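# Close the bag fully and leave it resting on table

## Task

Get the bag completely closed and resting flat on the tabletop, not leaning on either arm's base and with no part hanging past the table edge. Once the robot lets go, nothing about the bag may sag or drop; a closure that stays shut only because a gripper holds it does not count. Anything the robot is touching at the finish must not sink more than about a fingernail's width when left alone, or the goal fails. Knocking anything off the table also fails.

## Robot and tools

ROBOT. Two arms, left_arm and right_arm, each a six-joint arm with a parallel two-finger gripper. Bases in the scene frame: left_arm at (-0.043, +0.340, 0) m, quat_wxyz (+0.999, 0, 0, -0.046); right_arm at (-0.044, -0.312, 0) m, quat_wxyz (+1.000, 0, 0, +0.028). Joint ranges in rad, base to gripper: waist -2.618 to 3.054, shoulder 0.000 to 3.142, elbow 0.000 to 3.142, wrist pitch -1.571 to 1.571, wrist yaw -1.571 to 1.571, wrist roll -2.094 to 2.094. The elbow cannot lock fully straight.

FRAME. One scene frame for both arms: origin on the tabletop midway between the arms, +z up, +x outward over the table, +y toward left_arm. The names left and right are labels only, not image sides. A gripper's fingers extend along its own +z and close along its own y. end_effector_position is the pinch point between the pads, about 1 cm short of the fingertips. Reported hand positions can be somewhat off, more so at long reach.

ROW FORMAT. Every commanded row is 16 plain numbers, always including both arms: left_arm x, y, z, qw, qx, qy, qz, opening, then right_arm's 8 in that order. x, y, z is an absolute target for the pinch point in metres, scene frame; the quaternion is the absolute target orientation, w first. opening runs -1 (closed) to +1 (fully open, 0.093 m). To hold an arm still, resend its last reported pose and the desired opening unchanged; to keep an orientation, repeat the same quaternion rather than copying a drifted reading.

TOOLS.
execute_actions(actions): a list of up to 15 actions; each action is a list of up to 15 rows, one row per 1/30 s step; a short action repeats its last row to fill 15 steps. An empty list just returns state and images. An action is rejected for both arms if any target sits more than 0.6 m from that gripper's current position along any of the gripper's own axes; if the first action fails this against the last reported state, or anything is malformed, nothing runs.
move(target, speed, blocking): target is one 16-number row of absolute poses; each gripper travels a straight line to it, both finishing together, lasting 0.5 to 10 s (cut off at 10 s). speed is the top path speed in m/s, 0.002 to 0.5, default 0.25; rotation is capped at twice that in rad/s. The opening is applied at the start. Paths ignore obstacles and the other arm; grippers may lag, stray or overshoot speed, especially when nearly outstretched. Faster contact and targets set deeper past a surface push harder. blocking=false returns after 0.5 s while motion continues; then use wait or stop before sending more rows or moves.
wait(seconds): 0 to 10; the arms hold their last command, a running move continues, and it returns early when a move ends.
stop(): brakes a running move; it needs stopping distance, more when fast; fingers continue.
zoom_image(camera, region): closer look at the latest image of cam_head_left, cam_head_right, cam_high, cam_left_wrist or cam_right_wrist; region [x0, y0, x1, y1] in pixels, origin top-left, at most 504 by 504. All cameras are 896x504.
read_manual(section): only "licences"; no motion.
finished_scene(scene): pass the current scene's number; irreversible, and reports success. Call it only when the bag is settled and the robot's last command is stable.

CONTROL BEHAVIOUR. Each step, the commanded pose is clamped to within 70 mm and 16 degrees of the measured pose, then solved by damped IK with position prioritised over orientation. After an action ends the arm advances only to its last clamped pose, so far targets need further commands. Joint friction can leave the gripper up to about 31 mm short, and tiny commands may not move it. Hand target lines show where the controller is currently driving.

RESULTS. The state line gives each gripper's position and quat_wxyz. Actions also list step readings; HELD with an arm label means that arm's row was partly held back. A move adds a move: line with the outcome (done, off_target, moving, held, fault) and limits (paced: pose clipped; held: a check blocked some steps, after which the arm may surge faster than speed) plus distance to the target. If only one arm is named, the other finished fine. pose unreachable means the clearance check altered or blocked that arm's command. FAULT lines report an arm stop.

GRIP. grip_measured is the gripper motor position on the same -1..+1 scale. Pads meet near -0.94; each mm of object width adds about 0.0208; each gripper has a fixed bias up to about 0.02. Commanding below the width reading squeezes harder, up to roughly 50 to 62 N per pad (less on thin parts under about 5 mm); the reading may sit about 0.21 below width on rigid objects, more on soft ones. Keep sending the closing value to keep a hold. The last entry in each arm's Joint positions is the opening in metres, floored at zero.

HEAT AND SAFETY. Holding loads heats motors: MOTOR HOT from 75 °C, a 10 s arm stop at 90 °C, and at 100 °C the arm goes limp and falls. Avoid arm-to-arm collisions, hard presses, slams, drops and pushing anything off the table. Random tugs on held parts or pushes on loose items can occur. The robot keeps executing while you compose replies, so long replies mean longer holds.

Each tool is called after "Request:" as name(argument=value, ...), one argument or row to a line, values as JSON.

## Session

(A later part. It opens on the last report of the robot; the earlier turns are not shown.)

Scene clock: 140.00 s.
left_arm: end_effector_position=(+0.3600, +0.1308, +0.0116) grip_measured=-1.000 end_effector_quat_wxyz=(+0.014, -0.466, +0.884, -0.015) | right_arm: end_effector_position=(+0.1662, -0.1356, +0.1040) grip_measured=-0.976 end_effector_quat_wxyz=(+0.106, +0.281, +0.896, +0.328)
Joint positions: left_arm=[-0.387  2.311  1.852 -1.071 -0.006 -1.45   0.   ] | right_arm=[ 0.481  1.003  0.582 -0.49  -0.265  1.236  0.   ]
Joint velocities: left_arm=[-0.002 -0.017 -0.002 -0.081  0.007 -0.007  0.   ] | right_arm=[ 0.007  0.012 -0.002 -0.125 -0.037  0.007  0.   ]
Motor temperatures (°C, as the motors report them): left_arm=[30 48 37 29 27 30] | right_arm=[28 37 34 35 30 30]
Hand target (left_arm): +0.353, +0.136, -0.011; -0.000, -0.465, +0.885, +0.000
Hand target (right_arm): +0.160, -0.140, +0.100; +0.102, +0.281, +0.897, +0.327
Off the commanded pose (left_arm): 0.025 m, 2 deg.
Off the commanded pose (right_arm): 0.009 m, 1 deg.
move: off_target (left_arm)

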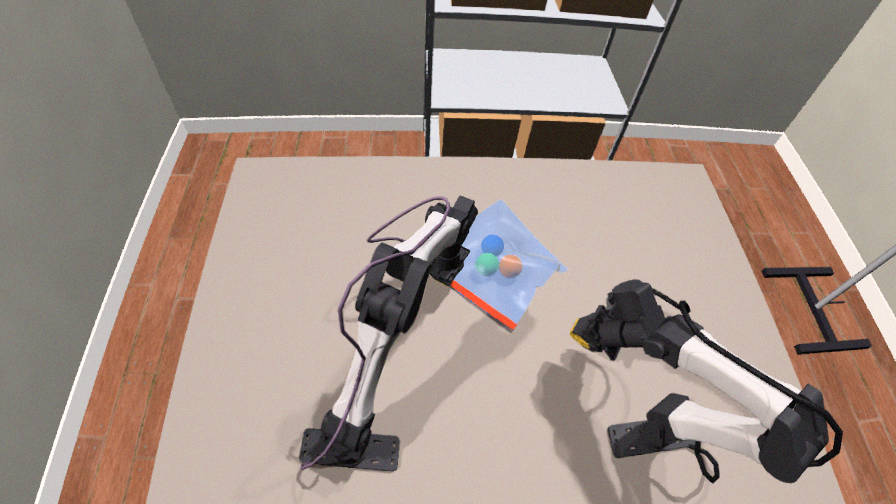

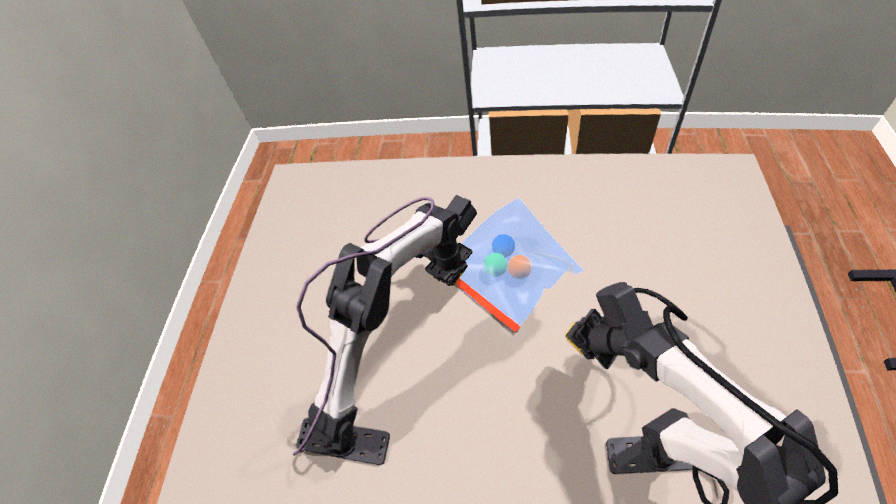

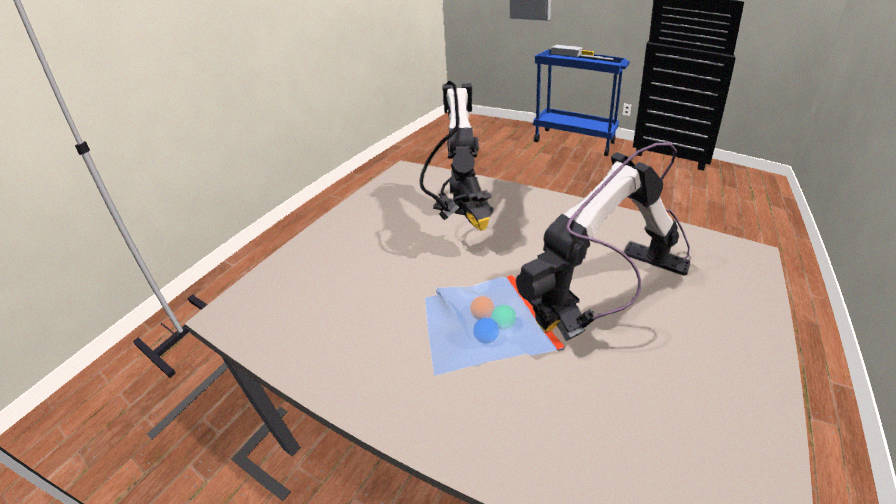

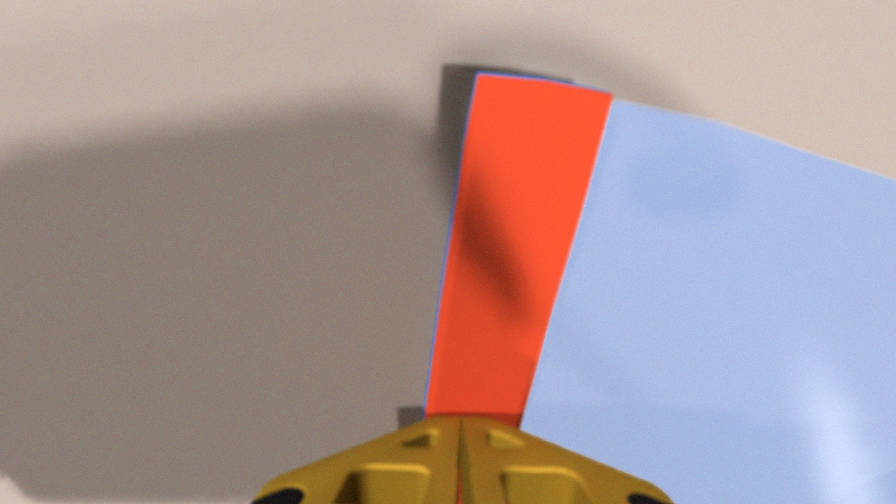

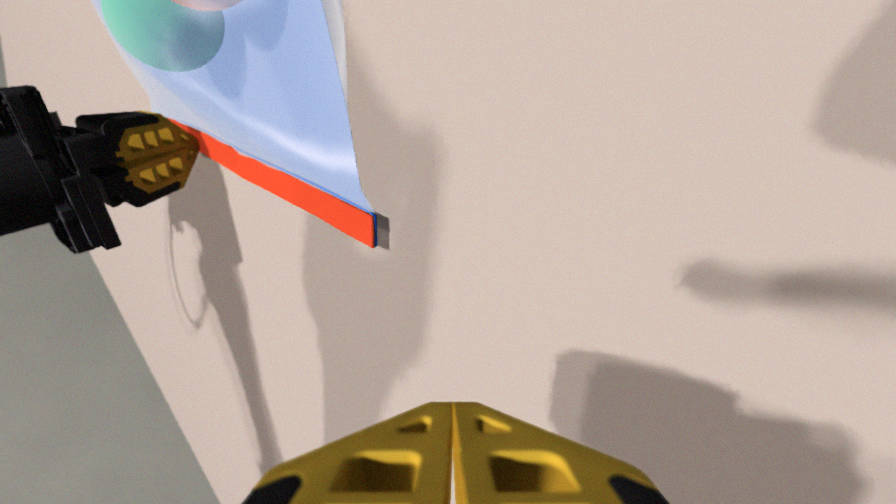

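Request:
move(
  target=[0.370,0.148,0.045,0,-0.465,0.885,0,-1,0.16,-0.14,0.10,0.102,0.281,0.897,0.327,-1],
  speed=0.08,
)

Request:
move(
  target=[0.370,0.148,-0.012,0,-0.465,0.885,0,-1,0.16,-0.14,0.10,0.102,0.281,0.897,0.327,-1],
  speed=0.07,
)

Request:
move(
  target=[0.384,0.1625,0.045,0,-0.465,0.885,0,-1,0.16,-0.14,0.10,0.102,0.281,0.897,0.327,-1],
  speed=0.08,
)

Request:
move(
  target=[0.384,0.1625,-0.012,0,-0.465,0.885,0,-1,0.16,-0.14,0.10,0.102,0.281,0.897,0.327,-1],
  speed=0.07,
)

Scene clock: 143.03 s.
left_arm: end_effector_position=(+0.3691, +0.1470, +0.0488) grip_measured=-1.000 end_effector_quat_wxyz=(+0.007, -0.466, +0.885, -0.004) | right_arm: end_effector_position=(+0.1662, -0.1356, +0.1040) grip_measured=-0.976 end_effector_quat_wxyz=(+0.106, +0.281, +0.896, +0.328)
Joint positions: left_arm=[-0.346  2.321  2.019 -1.255 -0.006 -1.409  0.   ] | right_arm=[ 0.481  1.003  0.582 -0.49  -0.265  1.236  0.   ]
Joint velocities: left_arm=[-0.007  0.007 -0.002  0.022 -0.022 -0.022  0.   ] | right_arm=[-0.007  0.002 -0.027 -0.081 -0.051 -0.037  0.   ]
Motor temperatures (°C, as the motors report them): left_arm=[30 49 37 29 27 30] | right_arm=[28 37 34 35 30 30]
Hand target (left_arm): +0.370, +0.147, +0.045; -0.000, -0.465, +0.885, -0.001
Hand target (right_arm): +0.160, -0.140, +0.100; +0.102, +0.281, +0.897, +0.327
Off the commanded pose (left_arm): 0.004 m, 1 deg.
Off the commanded pose (right_arm): 0.009 m, 1 deg.
move: done

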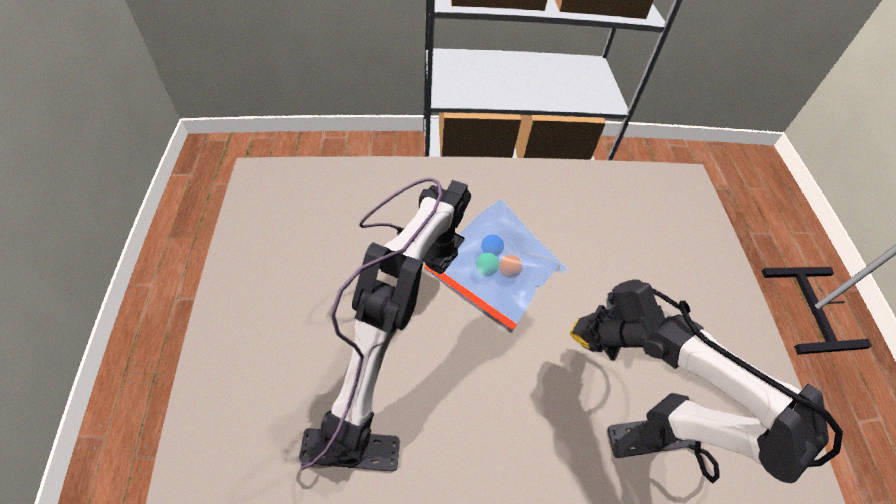

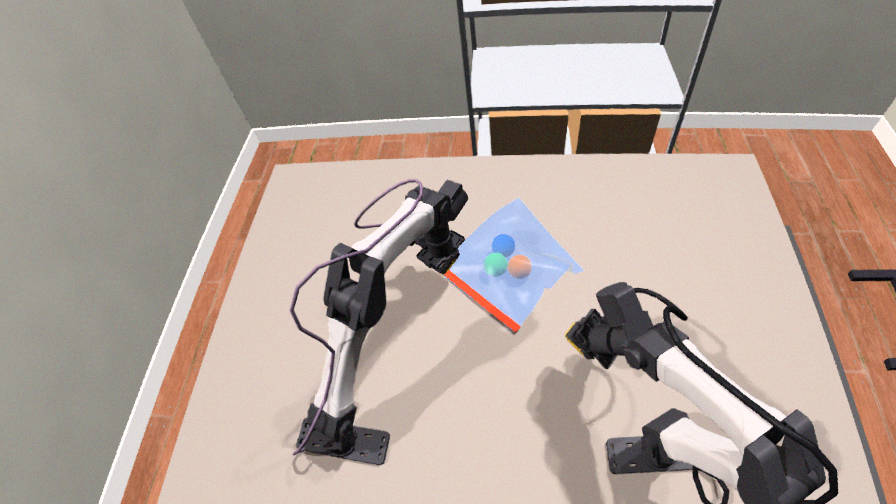

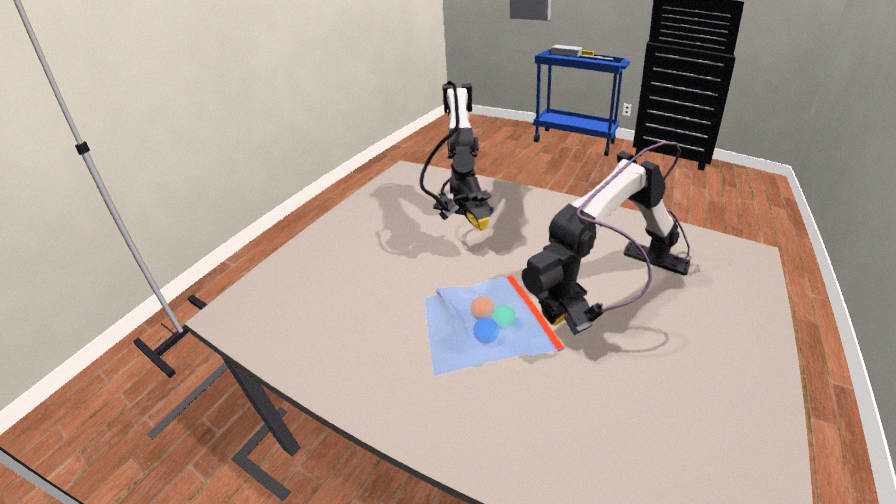

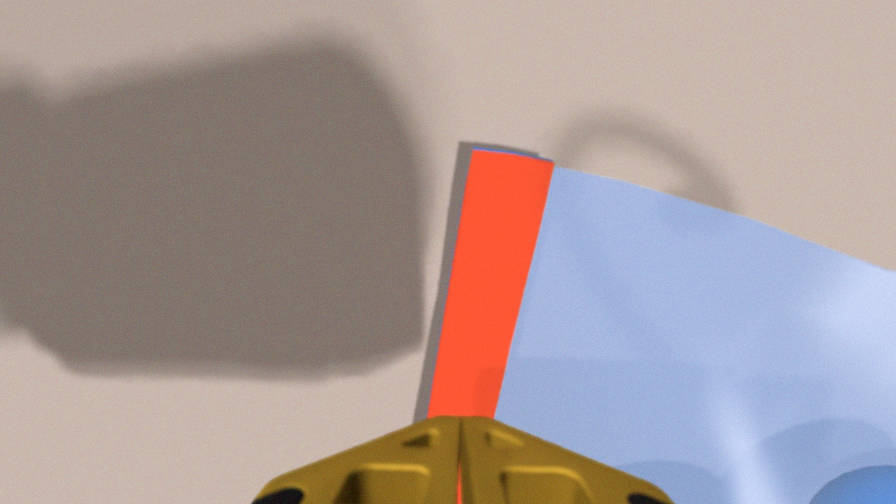

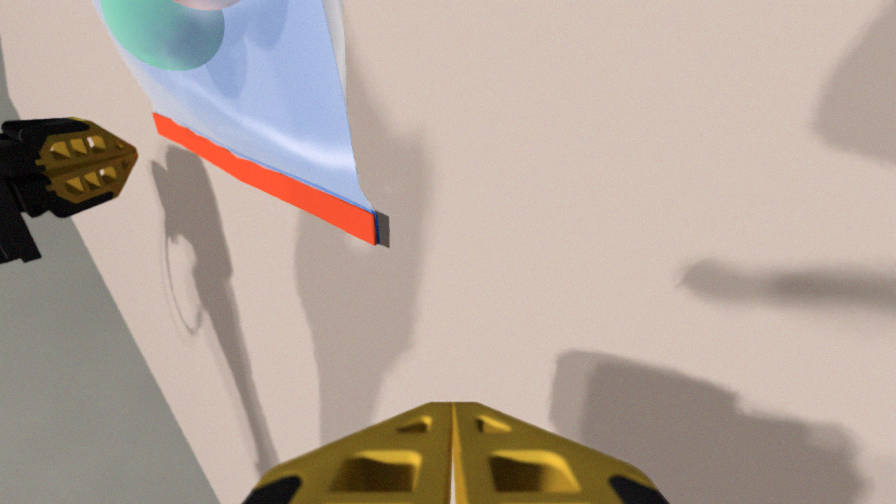

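Scene clock: 144.20 s.
left_arm: end_effector_position=(+0.3757, +0.1438, +0.0118) grip_measured=-1.000 end_effector_quat_wxyz=(+0.015, -0.466, +0.884, -0.016) | right_arm: end_effector_position=(+0.1662, -0.1356, +0.1040) grip_measured=-0.976 end_effector_quat_wxyz=(+0.106, +0.281, +0.896, +0.328)
Joint positions: left_arm=[-0.346  2.345  1.912 -1.095 -0.005 -1.409  0.   ] | right_arm=[ 0.481  1.003  0.582 -0.49  -0.265  1.236  0.   ]
Joint velocities: left_arm=[-0.012  0.012  0.012 -0.051 -0.022 -0.081  0.   ] | right_arm=[-0.002 -0.022 -0.002 -0.022 -0.037 -0.037  0.   ]
Motor temperatures (°C, as the motors report them): left_arm=[30 49 37 29 27 30] | right_arm=[28 37 34 35 30 30]
Hand target (left_arm): +0.368, +0.149, -0.011; -0.000, -0.465, +0.885, +0.000
Hand target (right_arm): +0.160, -0.140, +0.100; +0.102, +0.281, +0.897, +0.327
Off the commanded pose (left_arm): 0.025 m, 2 deg.
Off the commanded pose (right_arm): 0.009 m, 1 deg.
move: off_target (left_arm)

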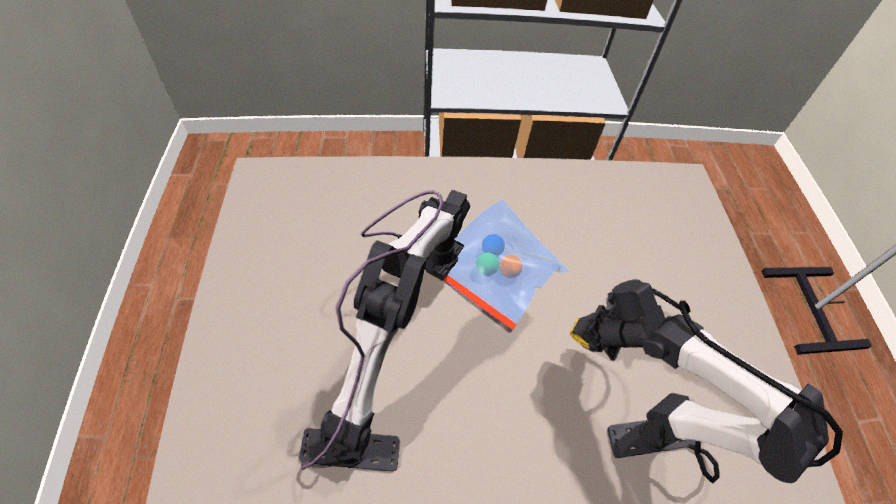

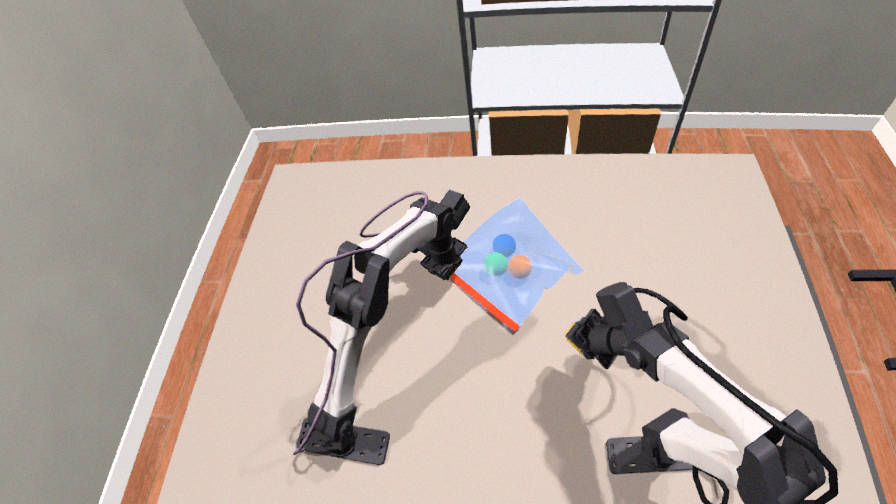

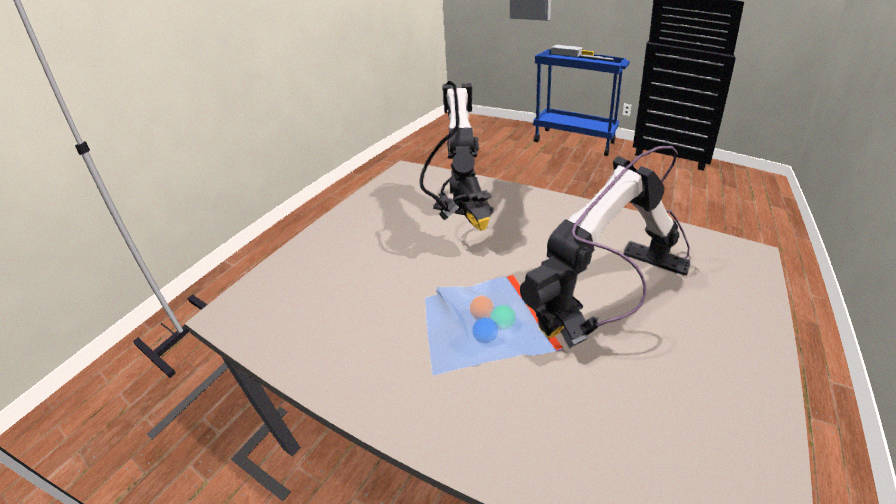

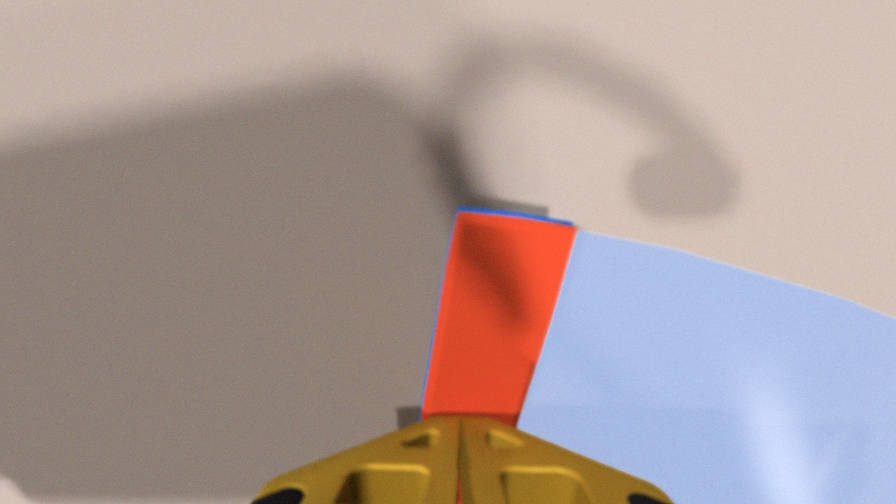

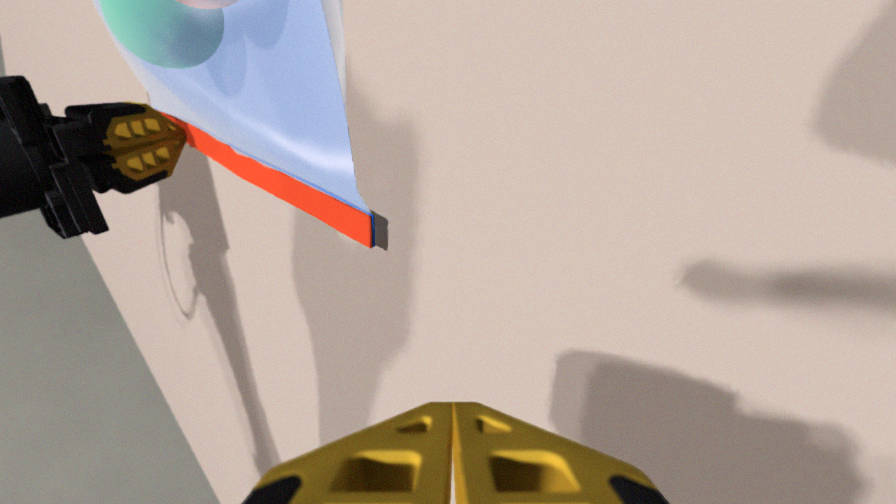

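Scene clock: 145.37 s.
left_arm: end_effector_position=(+0.3832, +0.1617, +0.0487) grip_measured=-1.000 end_effector_quat_wxyz=(+0.006, -0.467, +0.884, -0.004) | right_arm: end_effector_position=(+0.1662, -0.1356, +0.1040) grip_measured=-0.976 end_effector_quat_wxyz=(+0.106, +0.281, +0.896, +0.328)
Joint positions: left_arm=[-0.304  2.357  2.082 -1.282 -0.005 -1.368  0.   ] | right_arm=[ 0.481  1.003  0.582 -0.49  -0.265  1.236  0.   ]
Joint velocities: left_arm=[ 0.007 -0.032 -0.017 -0.007  0.022 -0.066  0.   ] | right_arm=[-0.012 -0.017  0.002  0.051 -0.007 -0.095  0.   ]
Motor temperatures (°C, as the motors report them): left_arm=[30 49 37 29 27 30] | right_arm=[28 37 34 35 30 30]
Hand target (left_arm): +0.384, +0.162, +0.045; -0.000, -0.465, +0.885, -0.001
Hand target (right_arm): +0.160, -0.140, +0.100; +0.102, +0.281, +0.897, +0.327
Off the commanded pose (left_arm): 0.004 m, 1 deg.
Off the commanded pose (right_arm): 0.009 m, 1 deg.
move: done

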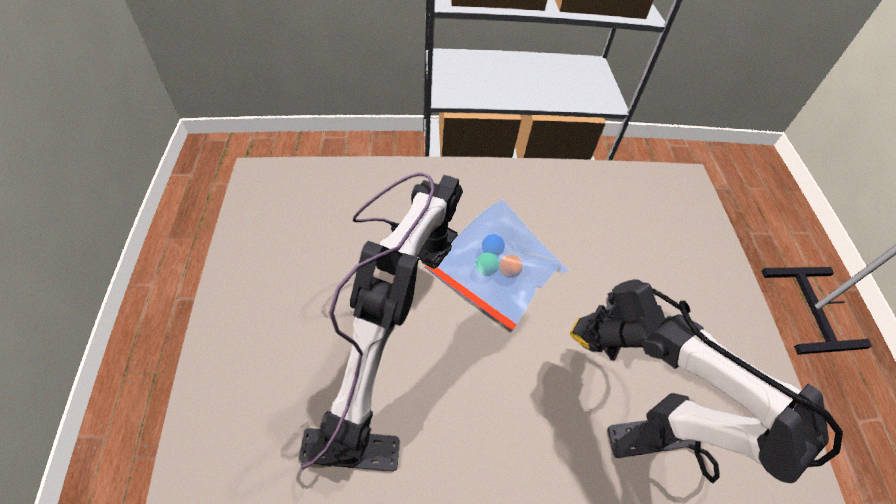

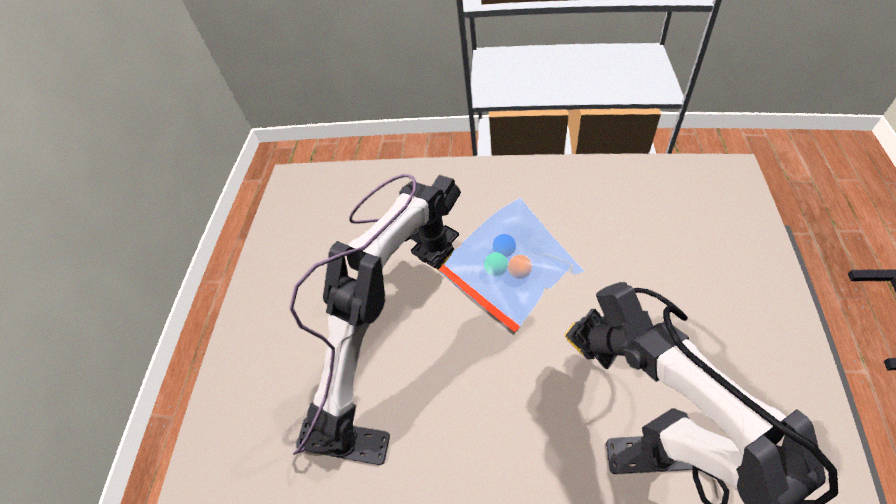

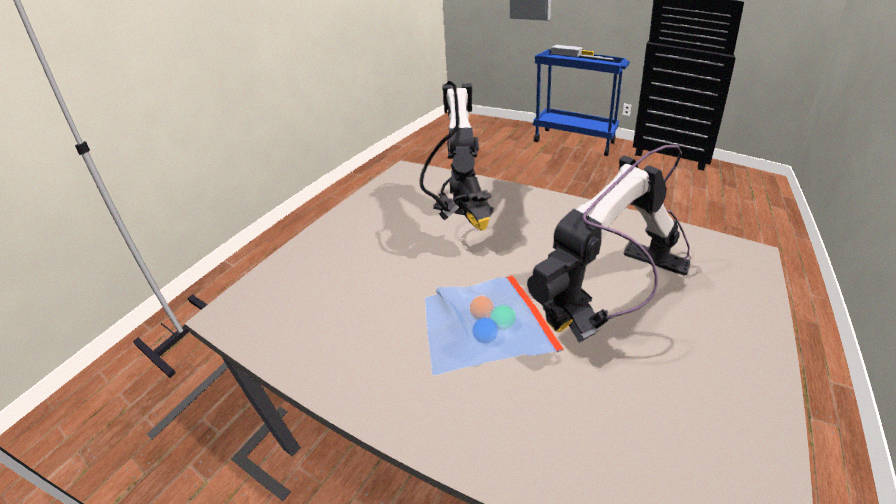

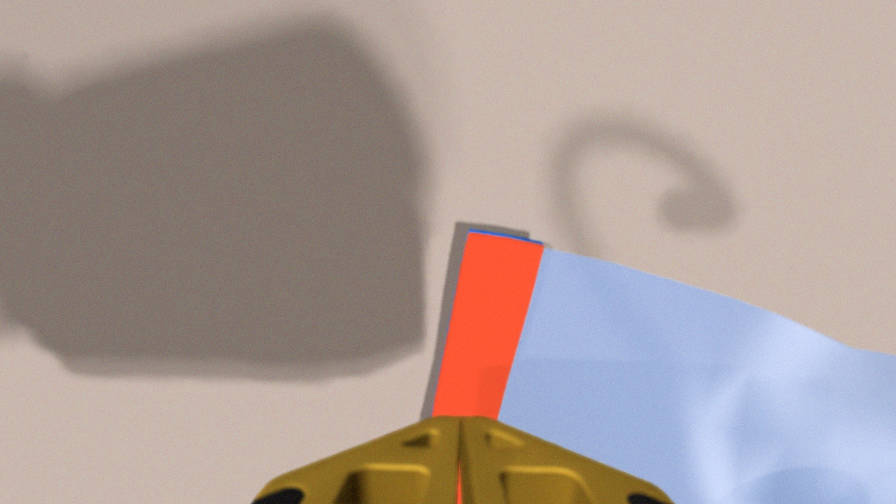

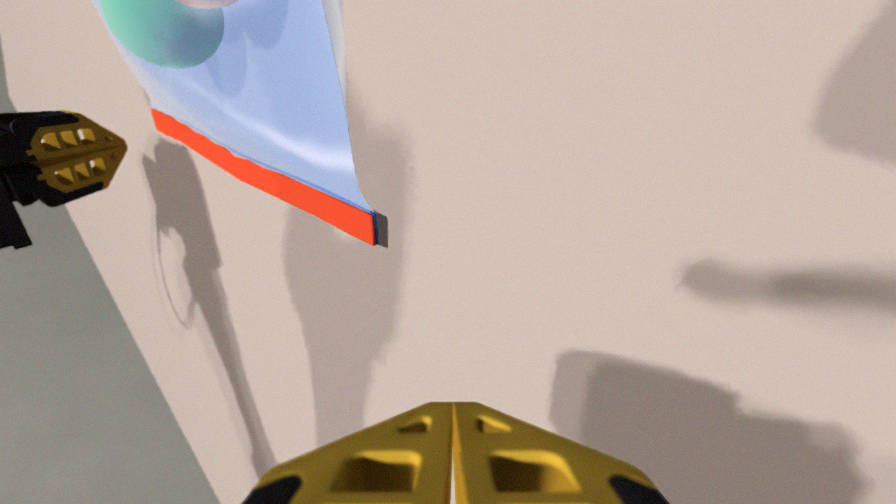

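Scene clock: 146.57 s.
left_arm: end_effector_position=(+0.3900, +0.1589, +0.0120) grip_measured=-1.000 end_effector_quat_wxyz=(+0.016, -0.466, +0.884, -0.015) | right_arm: end_effector_position=(+0.1662, -0.1356, +0.1040) grip_measured=-0.976 end_effector_quat_wxyz=(+0.106, +0.281, +0.896, +0.328)
Joint positions: left_arm=[-0.304  2.375  1.966 -1.117 -0.005 -1.368  0.   ] | right_arm=[ 0.481  1.003  0.582 -0.49  -0.265  1.236  0.   ]
Joint velocities: left_arm=[-0.002  0.002  0.046  0.022  0.007  0.066  0.   ] | right_arm=[ 0.007 -0.017  0.002  0.051  0.037 -0.022  0.   ]
Motor temperatures (°C, as the motors report them): left_arm=[30 49 37 29 27 30] | right_arm=[28 37 34 35 30 30]
Hand target (left_arm): +0.382, +0.163, -0.011; -0.000, -0.465, +0.885, +0.000
Hand target (right_arm): +0.160, -0.140, +0.100; +0.102, +0.281, +0.897, +0.327
Off the commanded pose (left_arm): 0.025 m, 3 deg.
Off the commanded pose (right_arm): 0.009 m, 1 deg.
move: off_target (left_arm)

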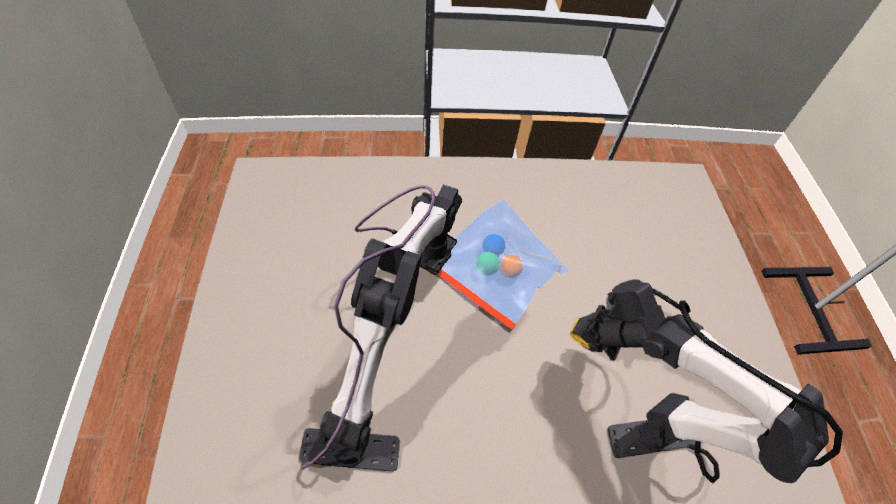

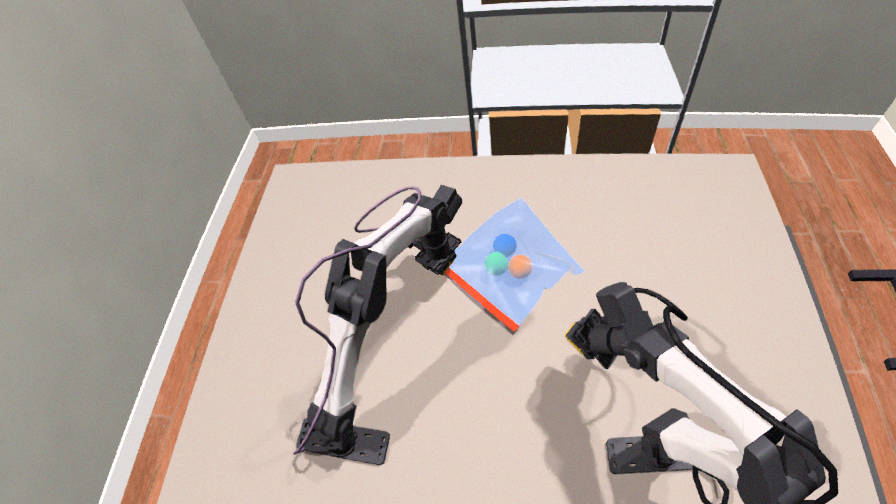

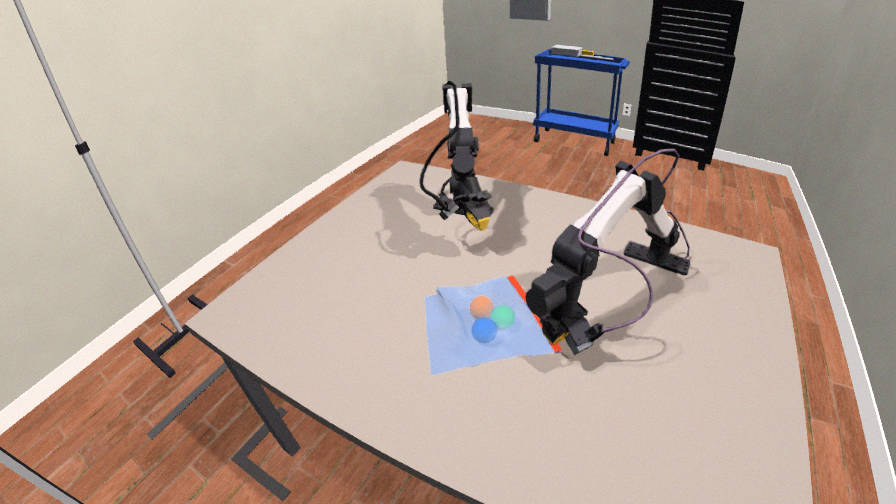

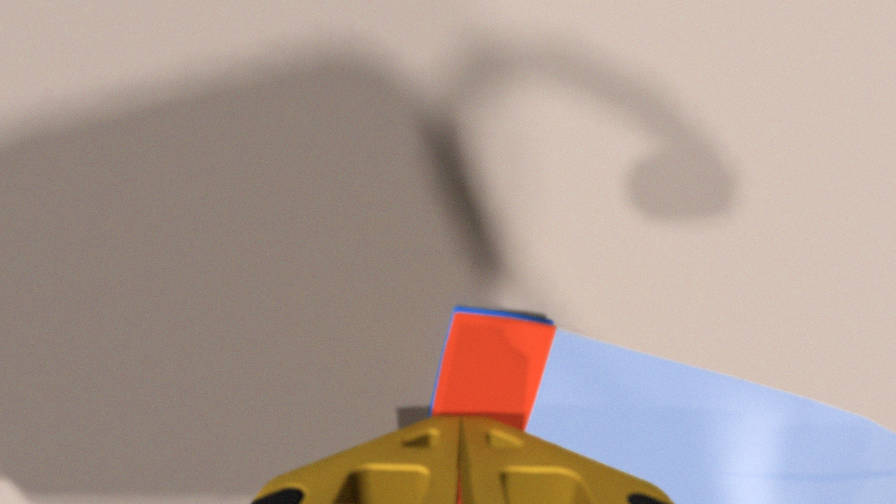

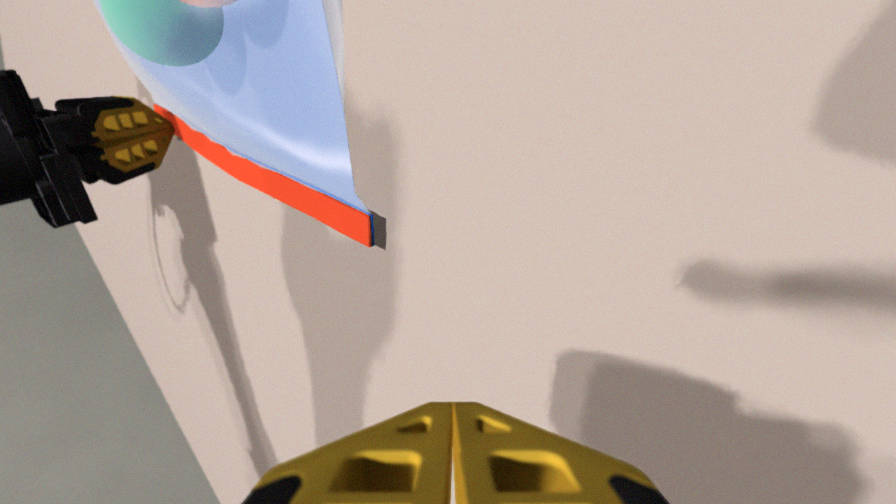

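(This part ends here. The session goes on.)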